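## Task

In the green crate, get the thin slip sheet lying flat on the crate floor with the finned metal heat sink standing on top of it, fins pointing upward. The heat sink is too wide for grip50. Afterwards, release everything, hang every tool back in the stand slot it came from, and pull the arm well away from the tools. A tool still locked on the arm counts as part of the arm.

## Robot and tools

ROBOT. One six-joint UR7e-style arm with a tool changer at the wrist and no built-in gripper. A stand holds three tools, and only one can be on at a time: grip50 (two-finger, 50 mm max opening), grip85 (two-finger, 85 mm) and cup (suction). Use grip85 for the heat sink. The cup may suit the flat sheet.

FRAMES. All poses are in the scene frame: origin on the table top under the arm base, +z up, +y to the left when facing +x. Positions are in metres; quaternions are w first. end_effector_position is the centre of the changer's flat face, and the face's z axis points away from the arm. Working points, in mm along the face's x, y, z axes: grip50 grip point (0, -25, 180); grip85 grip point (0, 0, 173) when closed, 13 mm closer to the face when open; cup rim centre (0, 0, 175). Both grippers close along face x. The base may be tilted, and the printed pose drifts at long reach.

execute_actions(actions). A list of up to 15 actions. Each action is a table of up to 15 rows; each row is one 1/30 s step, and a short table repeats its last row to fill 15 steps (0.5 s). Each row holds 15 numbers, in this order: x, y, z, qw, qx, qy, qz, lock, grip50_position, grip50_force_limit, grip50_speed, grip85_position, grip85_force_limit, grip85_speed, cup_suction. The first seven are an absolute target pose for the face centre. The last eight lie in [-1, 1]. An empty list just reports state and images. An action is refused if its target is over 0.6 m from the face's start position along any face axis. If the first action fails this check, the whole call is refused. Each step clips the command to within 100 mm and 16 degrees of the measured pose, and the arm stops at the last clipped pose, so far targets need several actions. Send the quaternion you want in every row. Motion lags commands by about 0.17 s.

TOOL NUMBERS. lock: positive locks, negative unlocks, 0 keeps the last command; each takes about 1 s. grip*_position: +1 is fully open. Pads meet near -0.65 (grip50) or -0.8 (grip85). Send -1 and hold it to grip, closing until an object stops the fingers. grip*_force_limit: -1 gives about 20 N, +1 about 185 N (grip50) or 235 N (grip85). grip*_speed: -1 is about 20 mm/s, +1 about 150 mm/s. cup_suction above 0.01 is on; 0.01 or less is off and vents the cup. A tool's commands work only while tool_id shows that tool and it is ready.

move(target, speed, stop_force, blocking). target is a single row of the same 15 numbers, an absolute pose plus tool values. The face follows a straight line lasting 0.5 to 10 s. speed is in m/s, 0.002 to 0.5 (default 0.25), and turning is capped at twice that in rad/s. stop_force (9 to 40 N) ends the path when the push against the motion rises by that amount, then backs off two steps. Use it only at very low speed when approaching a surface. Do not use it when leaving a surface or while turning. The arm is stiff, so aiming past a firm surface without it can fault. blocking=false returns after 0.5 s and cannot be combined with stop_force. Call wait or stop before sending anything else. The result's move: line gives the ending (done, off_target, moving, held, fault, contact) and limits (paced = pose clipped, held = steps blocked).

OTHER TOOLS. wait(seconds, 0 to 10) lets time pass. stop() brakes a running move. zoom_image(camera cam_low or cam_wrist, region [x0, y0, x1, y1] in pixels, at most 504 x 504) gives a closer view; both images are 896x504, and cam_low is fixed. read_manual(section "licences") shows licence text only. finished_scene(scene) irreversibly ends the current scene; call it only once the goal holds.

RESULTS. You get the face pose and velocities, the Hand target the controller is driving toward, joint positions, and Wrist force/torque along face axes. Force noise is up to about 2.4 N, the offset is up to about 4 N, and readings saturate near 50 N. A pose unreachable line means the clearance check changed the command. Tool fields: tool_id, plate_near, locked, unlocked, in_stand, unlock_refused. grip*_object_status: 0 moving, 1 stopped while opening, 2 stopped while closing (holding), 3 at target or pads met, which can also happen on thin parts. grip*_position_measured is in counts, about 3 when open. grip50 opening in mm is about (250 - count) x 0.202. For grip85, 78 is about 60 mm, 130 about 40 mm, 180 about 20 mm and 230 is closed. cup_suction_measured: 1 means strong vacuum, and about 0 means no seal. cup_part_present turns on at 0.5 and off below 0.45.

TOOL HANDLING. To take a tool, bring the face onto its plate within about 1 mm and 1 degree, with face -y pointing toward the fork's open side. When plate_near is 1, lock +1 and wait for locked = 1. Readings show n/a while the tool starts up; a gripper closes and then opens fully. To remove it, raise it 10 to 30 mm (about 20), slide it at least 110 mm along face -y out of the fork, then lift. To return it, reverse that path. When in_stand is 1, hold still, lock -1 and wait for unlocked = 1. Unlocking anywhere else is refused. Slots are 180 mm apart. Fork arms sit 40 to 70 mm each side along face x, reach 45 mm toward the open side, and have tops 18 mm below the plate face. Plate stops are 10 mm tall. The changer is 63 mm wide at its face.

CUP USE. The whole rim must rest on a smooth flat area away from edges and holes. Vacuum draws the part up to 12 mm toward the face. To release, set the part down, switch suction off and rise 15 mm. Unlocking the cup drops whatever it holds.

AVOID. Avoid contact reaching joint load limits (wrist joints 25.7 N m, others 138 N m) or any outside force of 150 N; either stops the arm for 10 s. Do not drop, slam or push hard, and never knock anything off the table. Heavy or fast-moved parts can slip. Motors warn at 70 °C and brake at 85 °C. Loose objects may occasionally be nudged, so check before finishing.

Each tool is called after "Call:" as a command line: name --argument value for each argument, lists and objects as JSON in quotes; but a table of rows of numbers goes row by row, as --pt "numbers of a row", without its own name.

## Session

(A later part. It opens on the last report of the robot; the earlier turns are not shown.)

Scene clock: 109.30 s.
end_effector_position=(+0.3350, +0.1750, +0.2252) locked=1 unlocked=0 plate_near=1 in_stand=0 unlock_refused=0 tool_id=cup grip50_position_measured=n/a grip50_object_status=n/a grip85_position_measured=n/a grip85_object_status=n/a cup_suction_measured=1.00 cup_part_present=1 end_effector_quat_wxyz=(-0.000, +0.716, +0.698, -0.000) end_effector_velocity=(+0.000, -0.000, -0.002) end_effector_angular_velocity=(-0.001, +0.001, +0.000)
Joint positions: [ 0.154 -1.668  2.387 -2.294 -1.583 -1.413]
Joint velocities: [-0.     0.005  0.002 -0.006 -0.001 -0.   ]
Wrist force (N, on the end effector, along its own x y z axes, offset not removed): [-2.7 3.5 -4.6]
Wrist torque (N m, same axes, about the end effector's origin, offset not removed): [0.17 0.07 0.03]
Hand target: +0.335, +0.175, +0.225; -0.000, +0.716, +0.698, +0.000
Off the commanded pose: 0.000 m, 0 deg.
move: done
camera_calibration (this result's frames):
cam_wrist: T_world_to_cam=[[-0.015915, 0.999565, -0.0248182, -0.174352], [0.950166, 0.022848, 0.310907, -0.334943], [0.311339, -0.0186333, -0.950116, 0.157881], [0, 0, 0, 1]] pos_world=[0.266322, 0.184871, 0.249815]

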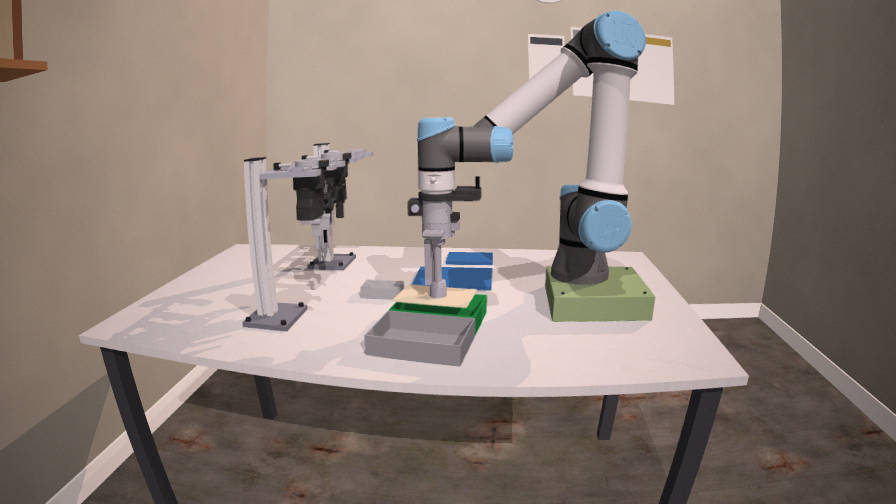

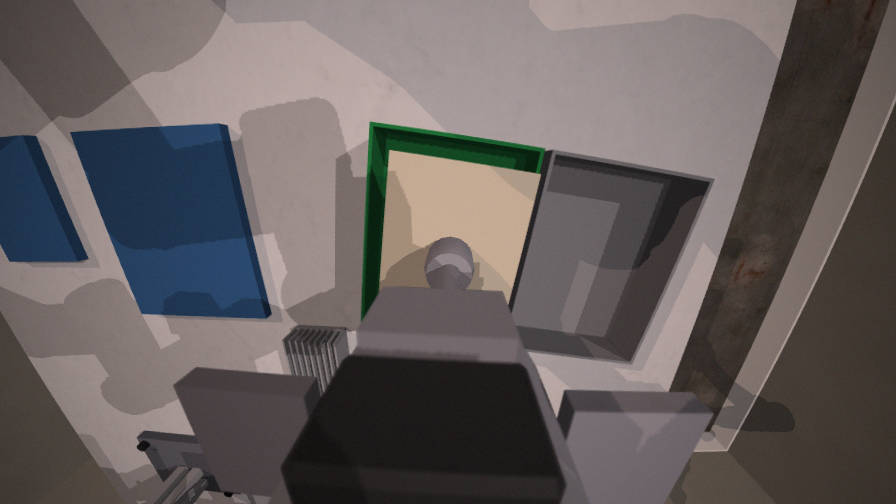

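Call:
move --target '[0.326,0.1685,0.222,0,0.7163,0.6978,0,0,1,0,0,1,0,0,1]' --speed 0.03

Call:
move --target '[0.326,0.1685,0.21,0,0.7163,0.6978,0,0,1,0,0,1,0,0,1]' --speed 0.01 --stop_force 9

Scene clock: 112.60 s.
end_effector_position=(+0.3261, +0.1686, +0.2220) locked=1 unlocked=0 plate_near=1 in_stand=0 unlock_refused=0 tool_id=cup grip50_position_measured=n/a grip50_object_status=n/a grip85_position_measured=n/a grip85_object_status=n/a cup_suction_measured=1.00 cup_part_present=1 end_effector_quat_wxyz=(+0.000, +0.716, +0.698, -0.000) end_effector_velocity=(-0.001, -0.001, -0.000) end_effector_angular_velocity=(-0.000, -0.000, +0.001)
Joint positions: [ 0.139 -1.691  2.417 -2.301 -1.583 -1.428]
Joint velocities: [-0.002 -0.004  0.005 -0.001 -0.    -0.003]
Wrist force (N, on the end effector, along its own x y z axes, offset not removed): [-0.9 1.5 -2.1]
Wrist torque (N m, same axes, about the end effector's origin, offset not removed): [0.19 0.07 -0.16]
Hand target: +0.326, +0.169, +0.222; +0.000, +0.716, +0.698, -0.000
Off the commanded pose: 0.000 m, 0 deg.
move: done
camera_calibration (this result's frames):
cam_wrist: T_world_to_cam=[[-0.0158965, 0.999563, -0.0249054, -0.168159], [0.950153, 0.0228583, 0.310946, -0.325389], [0.31138, -0.0187209, -0.950101, 0.157551], [0, 0, 0, 1]] pos_world=[0.257438, 0.178473, 0.24668]

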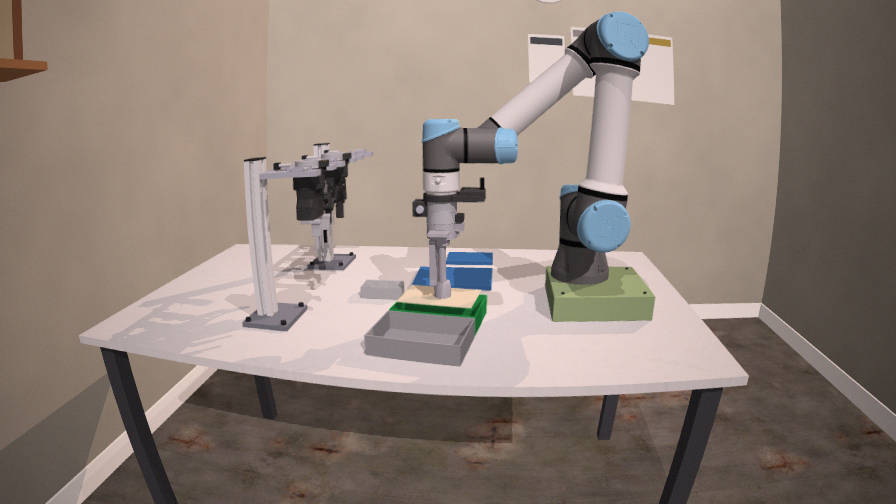

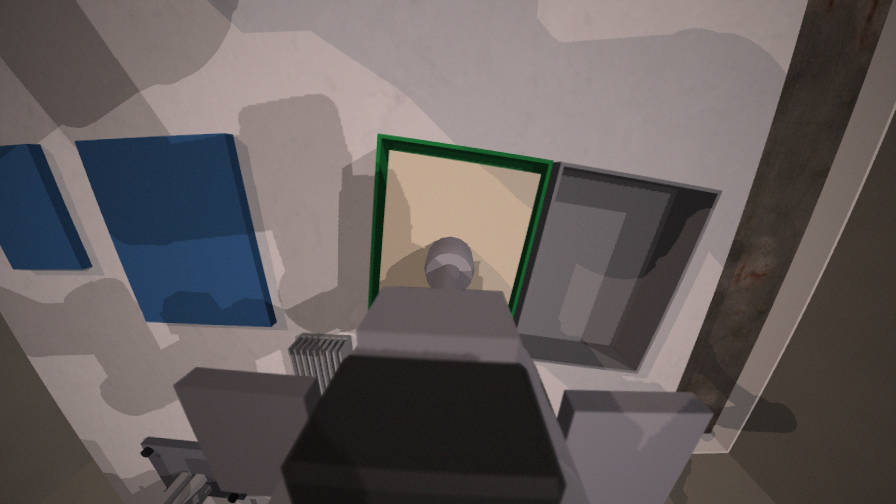

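Scene clock: 114.03 s.
end_effector_position=(+0.3260, +0.1685, +0.2102) locked=1 unlocked=0 plate_near=1 in_stand=0 unlock_refused=0 tool_id=cup grip50_position_measured=n/a grip50_object_status=n/a grip85_position_measured=n/a grip85_object_status=n/a cup_suction_measured=1.00 cup_part_present=1 end_effector_quat_wxyz=(+0.000, +0.716, +0.698, -0.000) end_effector_velocity=(+0.000, -0.001, -0.002) end_effector_angular_velocity=(-0.002, -0.000, -0.002)
Joint positions: [ 0.138 -1.663  2.434 -2.347 -1.583 -1.428]
Joint velocities: [-0.001  0.004  0.002 -0.007 -0.002  0.001]
Wrist force (N, on the end effector, along its own x y z axes, offset not removed): [-5.3 1.8 -2.7]
Wrist torque (N m, same axes, about the end effector's origin, offset not removed): [0.13 0.41 -0.16]
Hand target: +0.326, +0.169, +0.210; -0.000, +0.716, +0.698, -0.000
Off the commanded pose: 0.000 m, 0 deg.
move: done
camera_calibration (this result's frames):
cam_wrist: T_world_to_cam=[[-0.0159018, 0.999563, -0.0249114, -0.168348], [0.950161, 0.0228647, 0.310919, -0.321577], [0.311353, -0.0187257, -0.95011, 0.14632], [0, 0, 0, 1]] pos_world=[0.257316, 0.178367, 0.23481]

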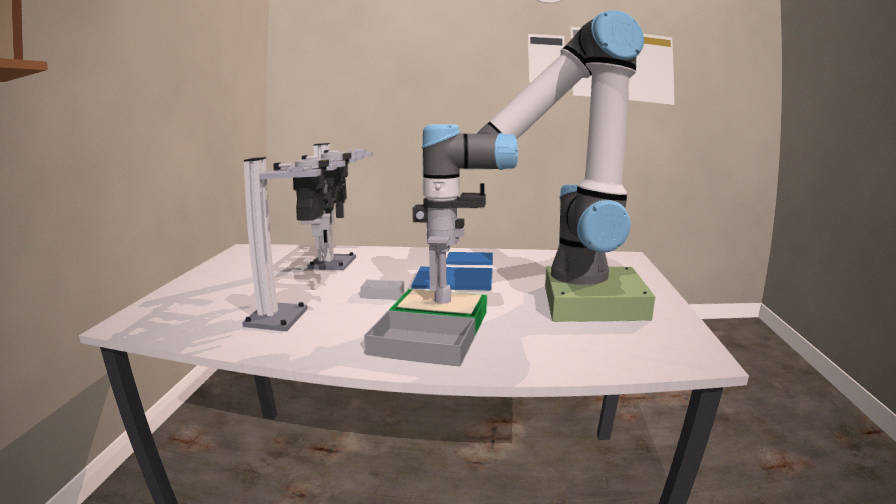

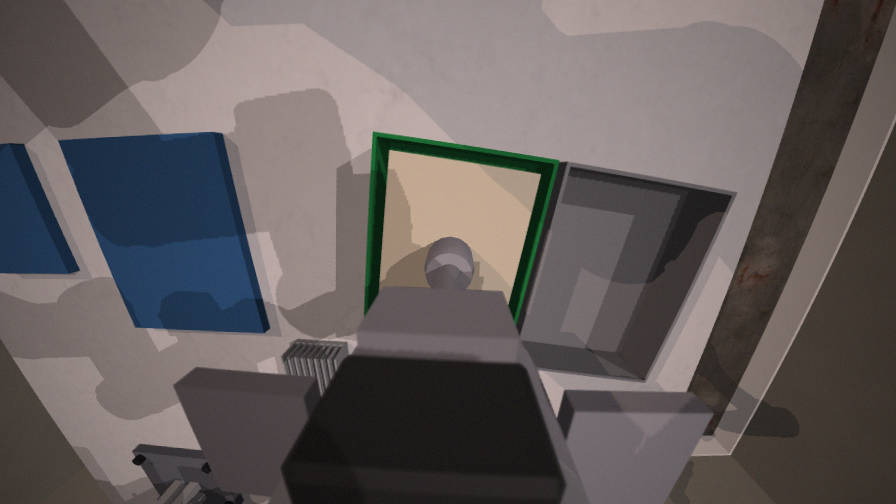

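The sheet is centred over the crate, so I'll lower and release it.

Call:
move --target '[0.326,0.1685,0.175,0,0.7163,0.6978,0,0,1,0,0,1,0,0,1]' --speed 0.02 --stop_force 9

Call:
move --target '[0.326,0.1685,0.16,0,0.7163,0.6978,0,0,1,0,0,1,0,0,1]' --speed 0.005 --stop_force 9

Call:
move --target '[0.326,0.1685,0.185,0,0.7163,0.6978,0,0,1,0,0,1,0,0,-1]' --speed 0.01

Call:
move --target '[0.326,0.1685,0.26,0,0.7163,0.6978,0,0,1,0,0,1,0,0,-1]' --speed 0.1

Call:
move --target '[0.4945,-0.195,0.381,0,0.7027,0.7115,0,0,1,0,0,1,0,0,-1]'

Call:
move --target '[0.6245,-0.194,0.381,0,0.7027,0.7115,0,0,1,0,0,1,0,0,-1]' --speed 0.06 --stop_force 15

Call:
move --target '[0.6245,-0.194,0.3619,0,0.7027,0.7115,0,0,1,0,0,1,0,0,-1]' --speed 0.01 --stop_force 15

Call:
execute_actions --actions '[[[0.6245,-0.194,0.3619,0,0.7027,0.7115,0,-1,1,0,0,1,0,0,-1]],[[0.6245,-0.194,0.3619,0,0.7027,0.7115,0,-1,1,0,0,1,0,0,-1]],[[0.6245,-0.194,0.3619,0,0.7027,0.7115,0,-1,1,0,0,1,0,0,-1]]]'

Scene clock: 122.90 s.
end_effector_position=(+0.3260, +0.1685, +0.1752) locked=1 unlocked=0 plate_near=1 in_stand=0 unlock_refused=0 tool_id=cup grip50_position_measured=n/a grip50_object_status=n/a grip85_position_measured=n/a grip85_object_status=n/a cup_suction_measured=1.00 cup_part_present=1 end_effector_quat_wxyz=(-0.000, +0.716, +0.698, -0.000) end_effector_velocity=(+0.000, -0.000, -0.001) end_effector_angular_velocity=(-0.001, -0.001, -0.001)
Joint positions: [ 0.137 -1.566  2.478 -2.488 -1.583 -1.43 ]
Joint velocities: [-0.     0.004  0.002 -0.007 -0.001  0.001]
Wrist force (N, on the end effector, along its own x y z axes, offset not removed): [-3.0 1.6 -5.0]
Wrist torque (N m, same axes, about the end effector's origin, offset not removed): [-0.04 0.29 0.02]
Hand target: +0.326, +0.169, +0.175; +0.000, +0.716, +0.698, -0.000
Off the commanded pose: 0.000 m, 0 deg.
move: done
camera_calibration (this result's frames):
cam_wrist: T_world_to_cam=[[-0.0159026, 0.999565, -0.0248258, -0.169247], [0.950166, 0.0228386, 0.310907, -0.310704], [0.311339, -0.0186444, -0.950116, 0.113072], [0, 0, 0, 1]] pos_world=[0.257325, 0.178378, 0.19983]

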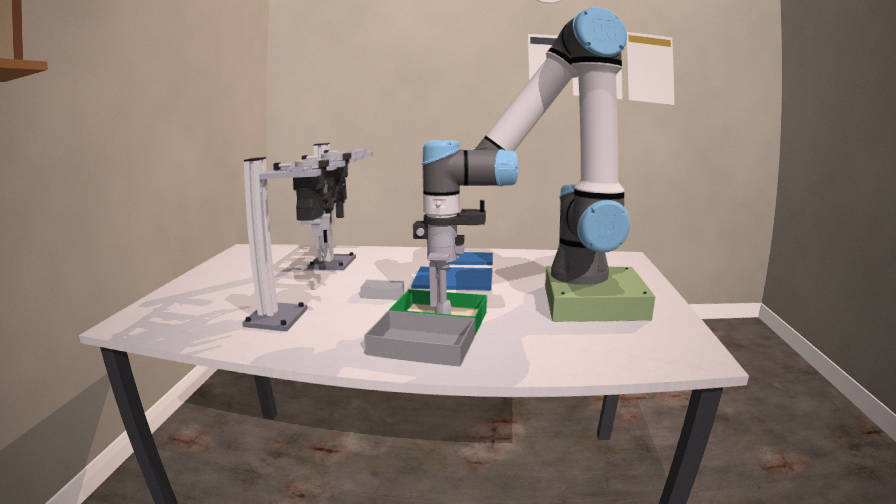

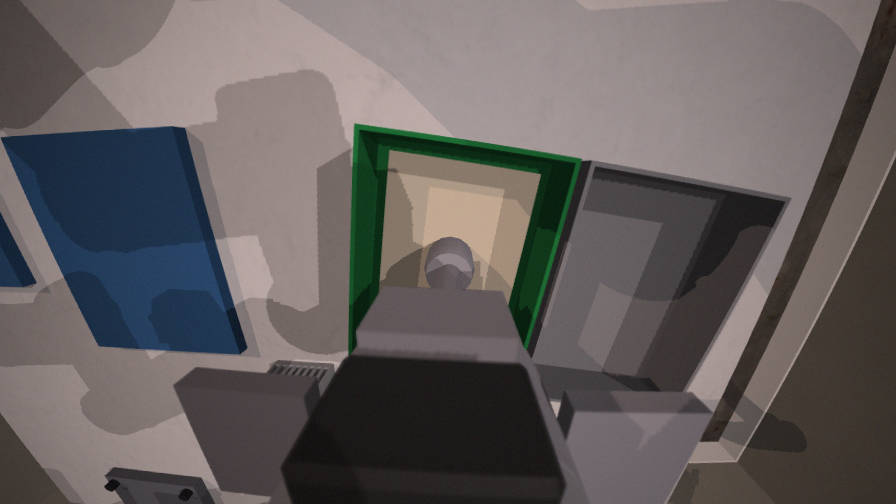

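Scene clock: 124.70 s.
end_effector_position=(+0.3260, +0.1685, +0.1680) locked=1 unlocked=0 plate_near=1 in_stand=0 unlock_refused=0 tool_id=cup grip50_position_measured=n/a grip50_object_status=n/a grip85_position_measured=n/a grip85_object_status=n/a cup_suction_measured=1.00 cup_part_present=1 end_effector_quat_wxyz=(+0.000, +0.716, +0.698, +0.000) end_effector_velocity=(-0.001, -0.000, +0.001) end_effector_angular_velocity=(-0.000, +0.004, -0.000)
Joint positions: [ 0.137 -1.544  2.486 -2.518 -1.583 -1.43 ]
Joint velocities: [-0.    -0.005 -0.002  0.011  0.    -0.   ]
Wrist force (N, on the end effector, along its own x y z axes, offset not removed): [1.0 3.8 -23.4]
Wrist torque (N m, same axes, about the end effector's origin, offset not removed): [-0.25 0.29 0.16]
Hand target: +0.326, +0.169, +0.168; +0.000, +0.716, +0.698, +0.000
Off the commanded pose: 0.008 m, 0 deg.
move: contact
camera_calibration (this result's frames):
cam_wrist: T_world_to_cam=[[-0.0159061, 0.999566, -0.0248104, -0.169425], [0.950144, 0.0228384, 0.310975, -0.308477], [0.311406, -0.018627, -0.950094, 0.106267], [0, 0, 0, 1]] pos_world=[0.257311, 0.178376, 0.192689]

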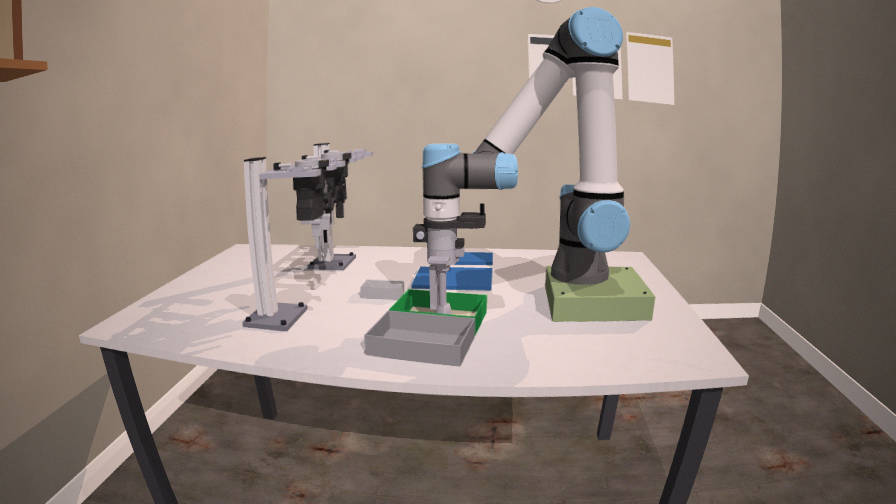

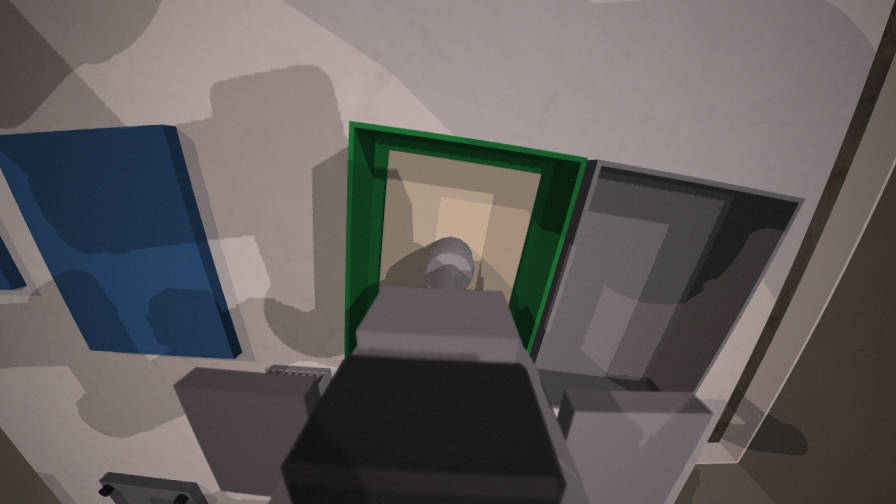

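Scene clock: 126.63 s.
end_effector_position=(+0.3260, +0.1685, +0.1848) locked=1 unlocked=0 plate_near=1 in_stand=0 unlock_refused=0 tool_id=cup grip50_position_measured=n/a grip50_object_status=n/a grip85_position_measured=n/a grip85_object_status=n/a cup_suction_measured=0.00 cup_part_present=0 end_effector_quat_wxyz=(-0.000, +0.716, +0.698, +0.000) end_effector_velocity=(-0.000, +0.000, +0.001) end_effector_angular_velocity=(+0.001, +0.001, +0.000)
Joint positions: [ 0.137 -1.594  2.467 -2.448 -1.583 -1.429]
Joint velocities: [ 0.    -0.004 -0.002  0.007  0.001  0.   ]
Wrist force (N, on the end effector, along its own x y z axes, offset not removed): [-1.3 -0.4 -1.9]
Wrist torque (N m, same axes, about the end effector's origin, offset not removed): [-0.09 0.09 0.11]
Hand target: +0.326, +0.168, +0.185; +0.000, +0.716, +0.698, +0.000
Off the commanded pose: 0.000 m, 0 deg.
move: done
camera_calibration (this result's frames):
cam_wrist: T_world_to_cam=[[-0.0159018, 0.999566, -0.0248117, -0.169011], [0.950157, 0.022834, 0.310935, -0.313687], [0.311367, -0.0186305, -0.950107, 0.122257], [0, 0, 0, 1]] pos_world=[0.257298, 0.178378, 0.2095]

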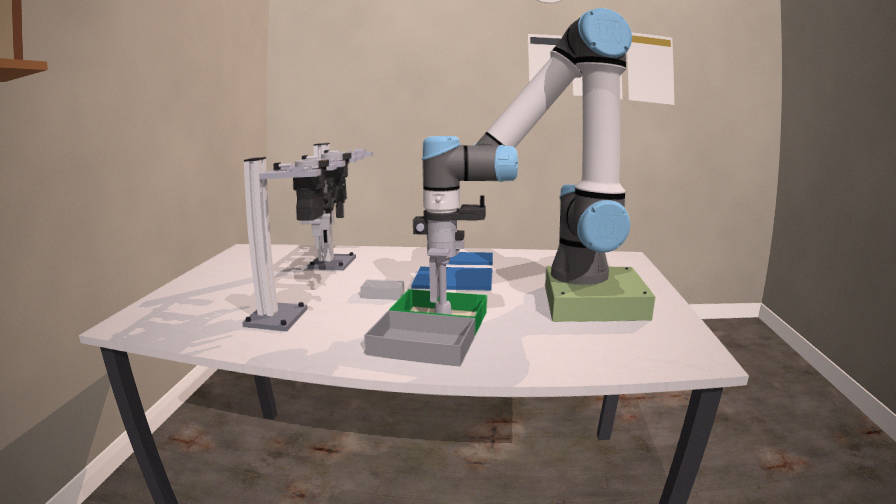

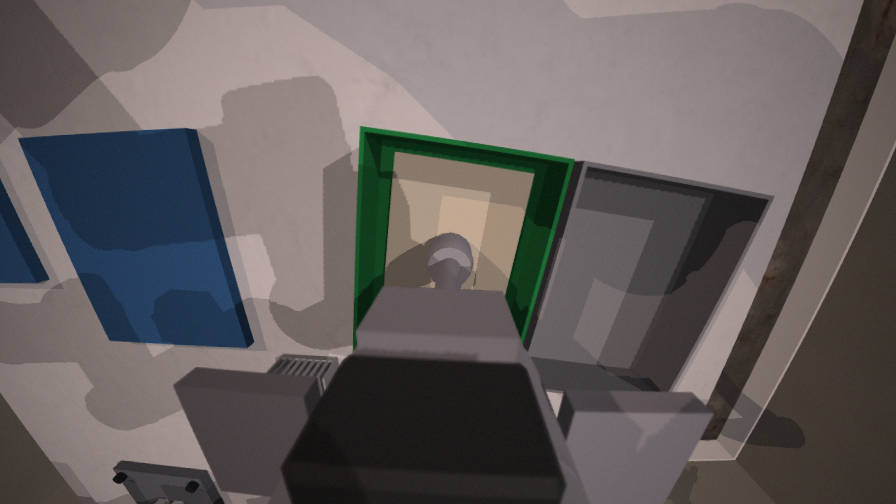

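Scene clock: 127.83 s.
end_effector_position=(+0.3259, +0.1685, +0.2598) locked=1 unlocked=0 plate_near=1 in_stand=0 unlock_refused=0 tool_id=cup grip50_position_measured=n/a grip50_object_status=n/a grip85_position_measured=n/a grip85_object_status=n/a cup_suction_measured=0.00 cup_part_present=0 end_effector_quat_wxyz=(+0.000, +0.716, +0.698, +0.000) end_effector_velocity=(+0.000, -0.000, +0.001) end_effector_angular_velocity=(+0.001, +0.001, +0.001)
Joint positions: [ 0.14  -1.771  2.358 -2.162 -1.583 -1.427]
Joint velocities: [-0.001 -0.003 -0.003  0.007  0.001 -0.002]
Wrist force (N, on the end effector, along its own x y z axes, offset not removed): [-0.4 0.7 -0.9]
Wrist torque (N m, same axes, about the end effector's origin, offset not removed): [0.08 0.02 0.08]
Hand target: +0.326, +0.168, +0.260; -0.000, +0.716, +0.698, +0.000
Off the commanded pose: 0.000 m, 0 deg.
move: done
camera_calibration (this result's frames):
cam_wrist: T_world_to_cam=[[-0.0158156, 0.999567, -0.0247949, -0.167207], [0.950149, 0.0227474, 0.310966, -0.336949], [0.311396, -0.0186407, -0.950097, 0.193481], [0, 0, 0, 1]] pos_world=[0.257258, 0.178406, 0.28446]

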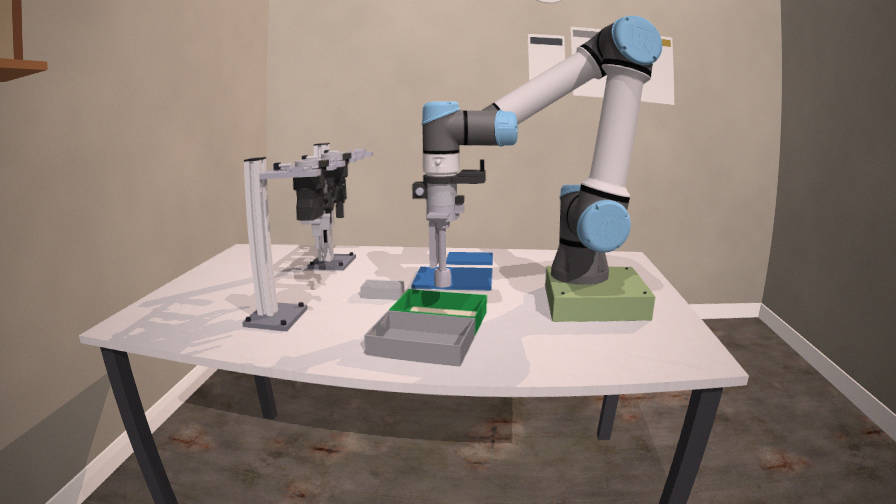

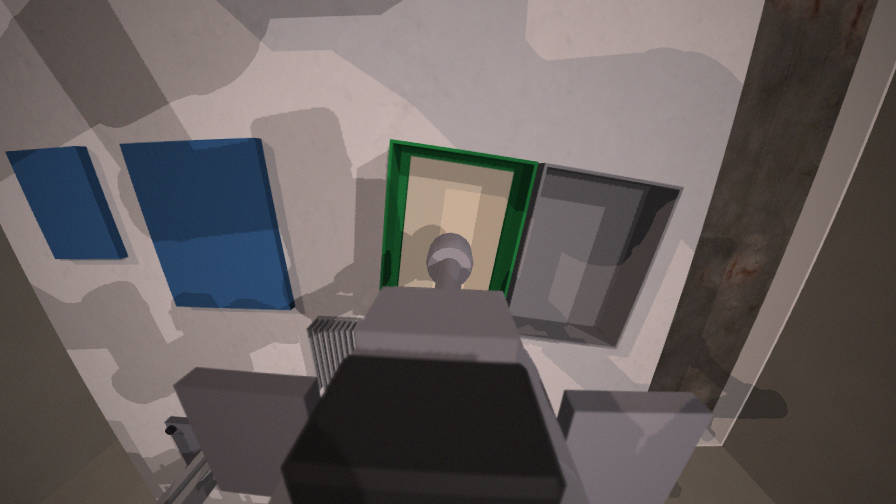

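Scene clock: 130.10 s.
end_effector_position=(+0.4944, -0.1949, +0.3811) locked=1 unlocked=0 plate_near=1 in_stand=0 unlock_refused=0 tool_id=cup grip50_position_measured=n/a grip50_object_status=n/a grip85_position_measured=n/a grip85_object_status=n/a cup_suction_measured=0.00 cup_part_present=0 end_effector_quat_wxyz=(+0.001, +0.703, +0.711, -0.000) end_effector_velocity=(+0.001, -0.001, +0.001) end_effector_angular_velocity=(-0.001, +0.002, +0.001)
Joint positions: [-0.601 -1.5    1.755 -1.839 -1.577 -2.207]
Joint velocities: [-0.001  0.003 -0.005  0.003 -0.002 -0.002]
Wrist force (N, on the end effector, along its own x y z axes, offset not removed): [-1.4 1.0 -0.5]
Wrist torque (N m, same axes, about the end effector's origin, offset not removed): [0.07 0.17 -0.13]
Hand target: +0.494, -0.195, +0.381; +0.001, +0.703, +0.711, -0.000
Off the commanded pose: 0.000 m, 0 deg.
move: done
camera_calibration (this result's frames):
cam_wrist: T_world_to_cam=[[-0.054451, 0.998162, -0.0265956, 0.221245], [0.948358, 0.0600331, 0.311469, -0.518459], [0.312493, -0.00826242, -0.949884, 0.25095], [0, 0, 0, 1]] pos_world=[0.425312, -0.18764, 0.405742]

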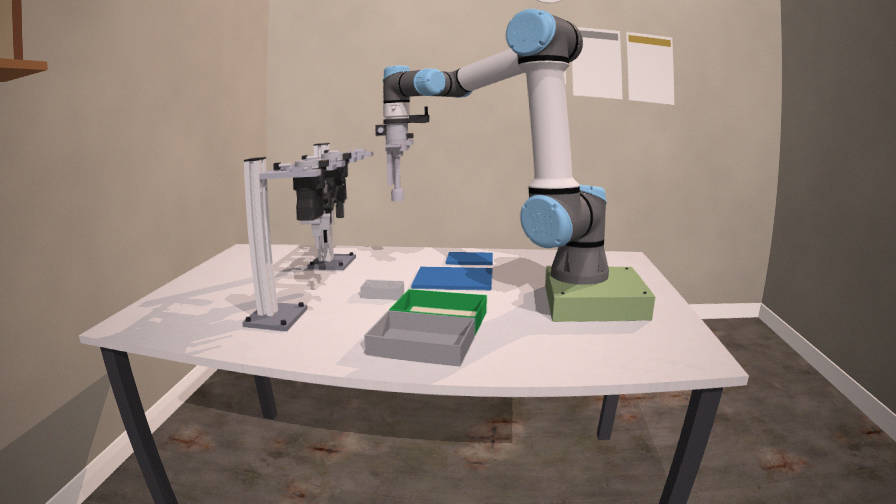

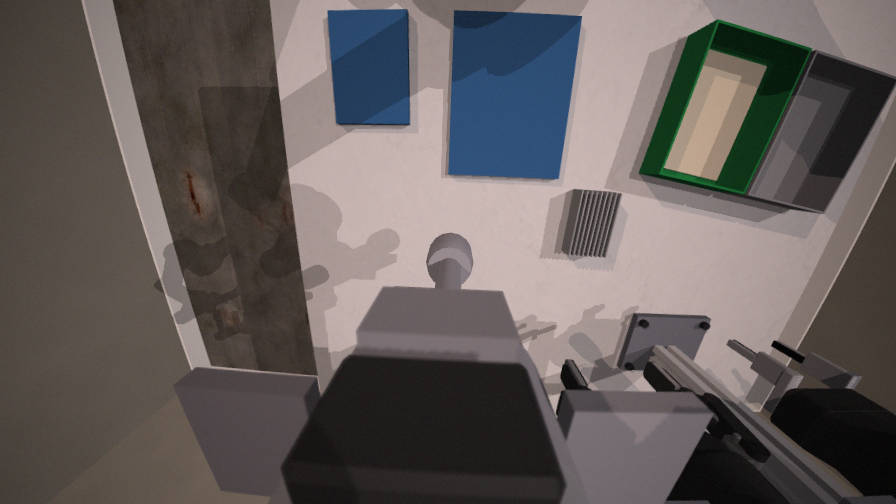

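Scene clock: 132.67 s.
end_effector_position=(+0.6243, -0.1941, +0.3812) locked=1 unlocked=0 plate_near=1 in_stand=0 unlock_refused=0 tool_id=cup grip50_position_measured=n/a grip50_object_status=n/a grip85_position_measured=n/a grip85_object_status=n/a cup_suction_measured=0.00 cup_part_present=0 end_effector_quat_wxyz=(-0.000, +0.703, +0.711, +0.000) end_effector_velocity=(+0.002, +0.000, -0.000) end_effector_angular_velocity=(+0.002, +0.000, -0.001)
Joint positions: [-0.479 -1.21   1.393 -1.765 -1.578 -2.085]
Joint velocities: [ 0.001  0.004 -0.005  0.002  0.001  0.002]
Wrist force (N, on the end effector, along its own x y z axes, offset not removed): [-0.5 0.4 -3.9]
Wrist torque (N m, same axes, about the end effector's origin, offset not removed): [-0.17 0.16 0.04]
Hand target: +0.624, -0.194, +0.381; -0.000, +0.703, +0.711, +0.000
Off the commanded pose: 0.000 m, 0 deg.
move: done
camera_calibration (this result's frames):
cam_wrist: T_world_to_cam=[[-0.0544692, 0.998215, -0.0245132, 0.226714], [0.948566, 0.0593963, 0.310959, -0.641853], [0.31186, -0.00631464, -0.950107, 0.211203], [0, 0, 0, 1]] pos_world=[0.555323, -0.186852, 0.405813]

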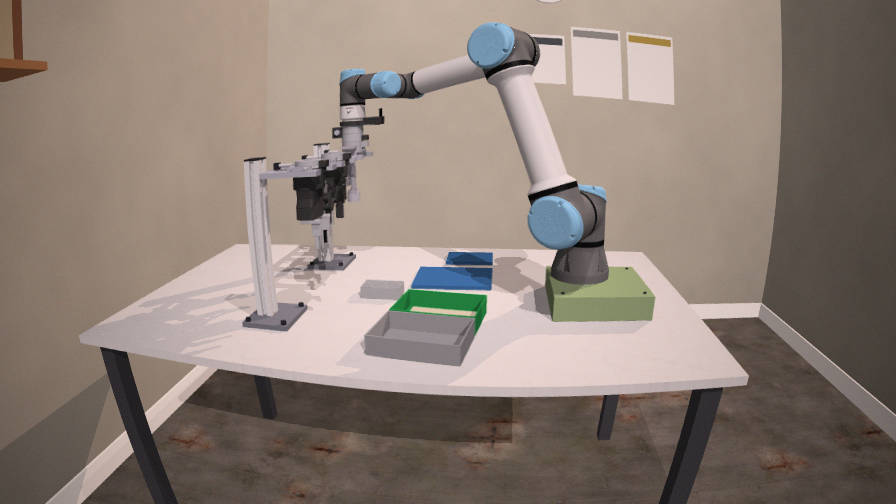

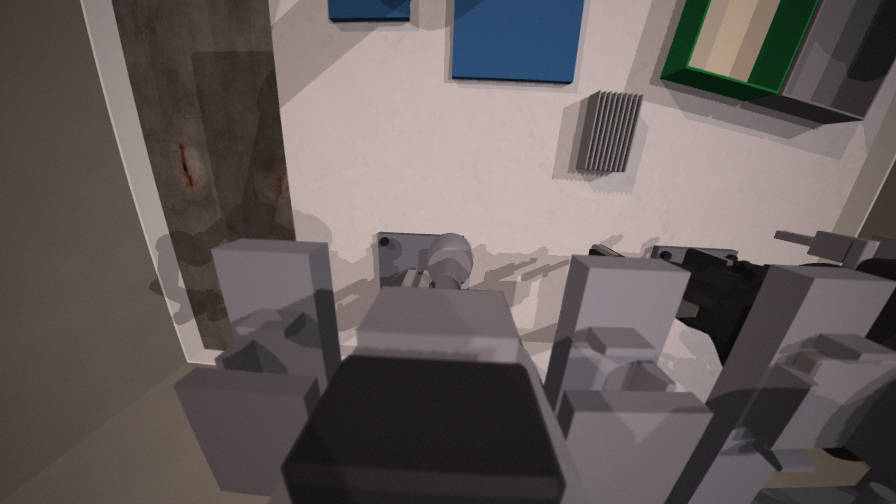

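Scene clock: 134.80 s.
end_effector_position=(+0.6245, -0.1940, +0.3620) locked=1 unlocked=0 plate_near=1 in_stand=1 unlock_refused=0 tool_id=cup grip50_position_measured=n/a grip50_object_status=n/a grip85_position_measured=n/a grip85_object_status=n/a cup_suction_measured=0.00 cup_part_present=0 end_effector_quat_wxyz=(-0.000, +0.703, +0.712, -0.000) end_effector_velocity=(-0.000, -0.001, -0.001) end_effector_angular_velocity=(-0.001, -0.002, -0.002)
Joint positions: [-0.479 -1.2    1.429 -1.811 -1.578 -2.085]
Joint velocities: [-0.001 -0.     0.003 -0.005 -0.     0.001]
Wrist force (N, on the end effector, along its own x y z axes, offset not removed): [-1.5 2.6 -1.0]
Wrist torque (N m, same axes, about the end effector's origin, offset not removed): [0.14 0.14 0.06]
Hand target: +0.625, -0.194, +0.362; -0.000, +0.703, +0.711, -0.000
Off the commanded pose: 0.000 m, 0 deg.
move: done
camera_calibration (this result's frames):
cam_wrist: T_world_to_cam=[[-0.0544944, 0.998206, -0.02482, 0.226327], [0.948572, 0.0595156, 0.310916, -0.636037], [0.311835, -0.00660042, -0.950113, 0.192961], [0, 0, 0, 1]] pos_world=[0.555489, -0.186793, 0.386706]

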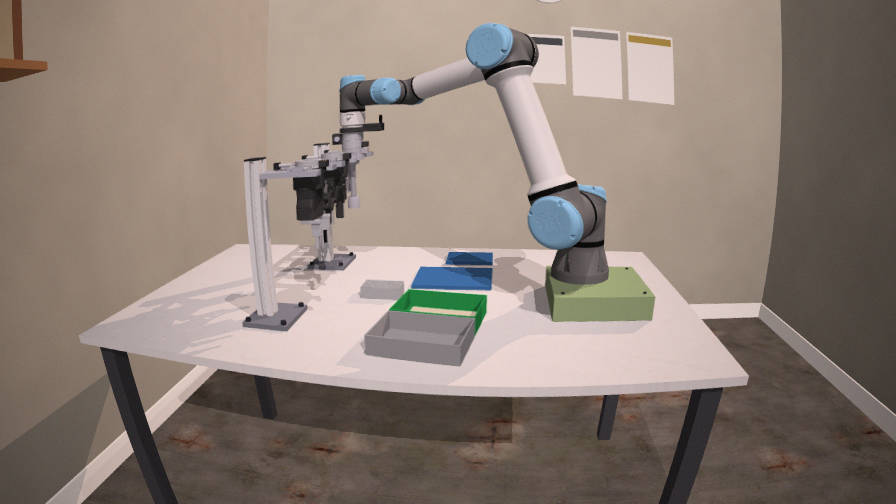

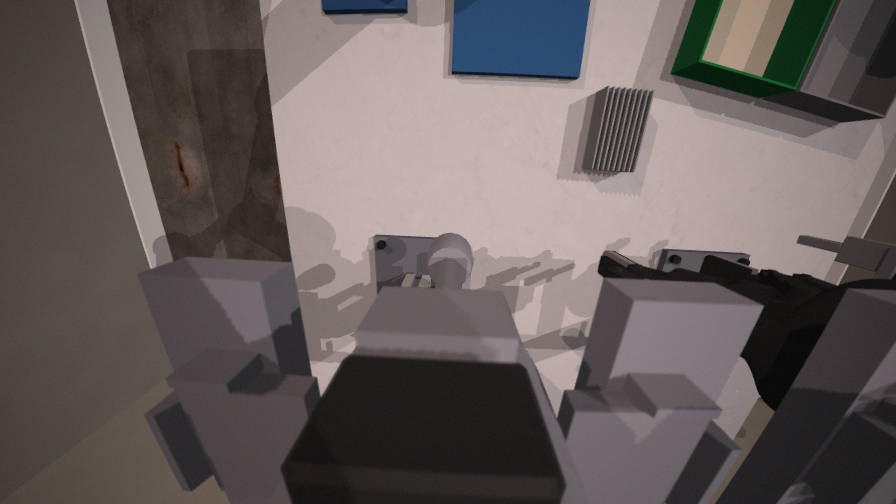

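Scene clock: 136.30 s.
end_effector_position=(+0.6245, -0.1940, +0.3619) locked=0 unlocked=1 plate_near=1 in_stand=1 unlock_refused=0 tool_id=none grip50_position_measured=n/a grip50_object_status=n/a grip85_position_measured=n/a grip85_object_status=n/a cup_suction_measured=n/a cup_part_present=n/a end_effector_quat_wxyz=(+0.000, +0.703, +0.711, -0.000) end_effector_velocity=(+0.000, +0.001, +0.000) end_effector_angular_velocity=(-0.000, -0.001, +0.002)
Joint positions: [-0.479 -1.199  1.429 -1.811 -1.578 -2.085]
Joint velocities: [ 0.001 -0.001  0.    -0.    -0.    -0.001]
Wrist force (N, on the end effector, along its own x y z axes, offset not removed): [-2.8 0.4 2.4]
Wrist torque (N m, same axes, about the end effector's origin, offset not removed): [0.11 0.11 0.02]
Hand target: +0.624, -0.194, +0.362; +0.000, +0.703, +0.711, +0.000
Off the commanded pose: 0.000 m, 0 deg.
camera_calibration (this result's frames):
cam_wrist: T_world_to_cam=[[-0.0544734, 0.998206, -0.0248537, 0.226316], [0.948564, 0.0595064, 0.310943, -0.635994], [0.311864, -0.00663715, -0.950103, 0.192797], [0, 0, 0, 1]] pos_world=[0.555482, -0.186784, 0.38656]

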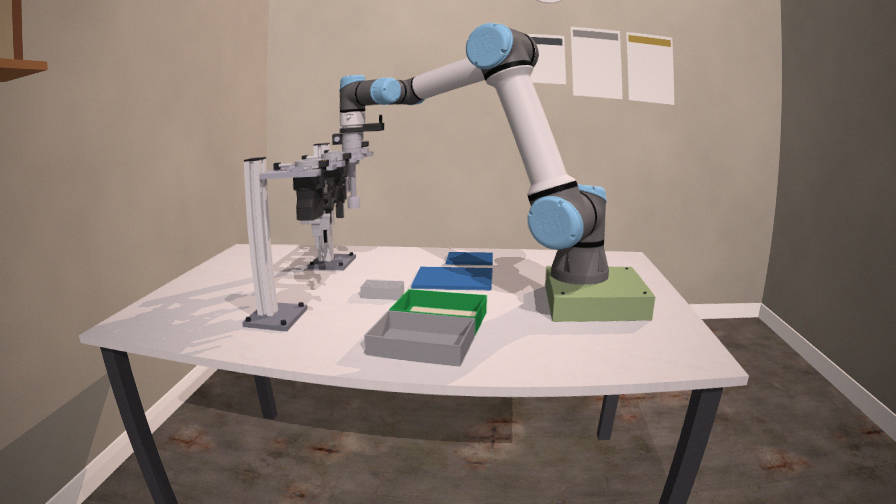

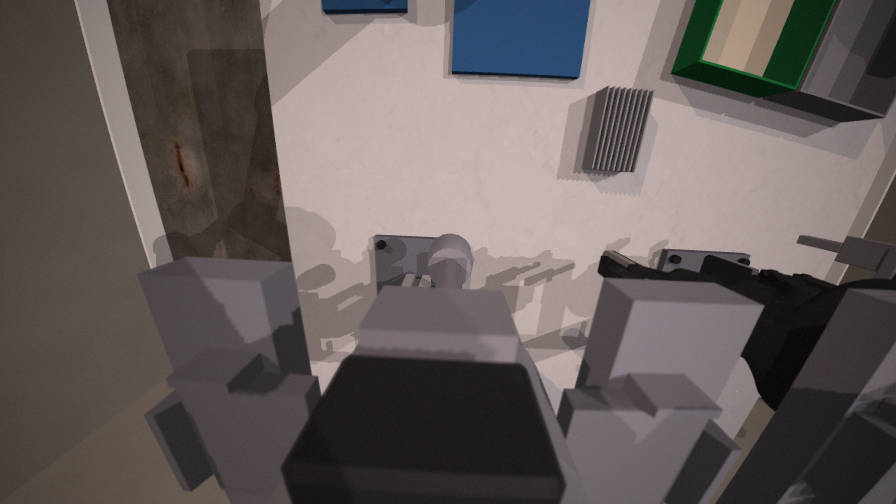

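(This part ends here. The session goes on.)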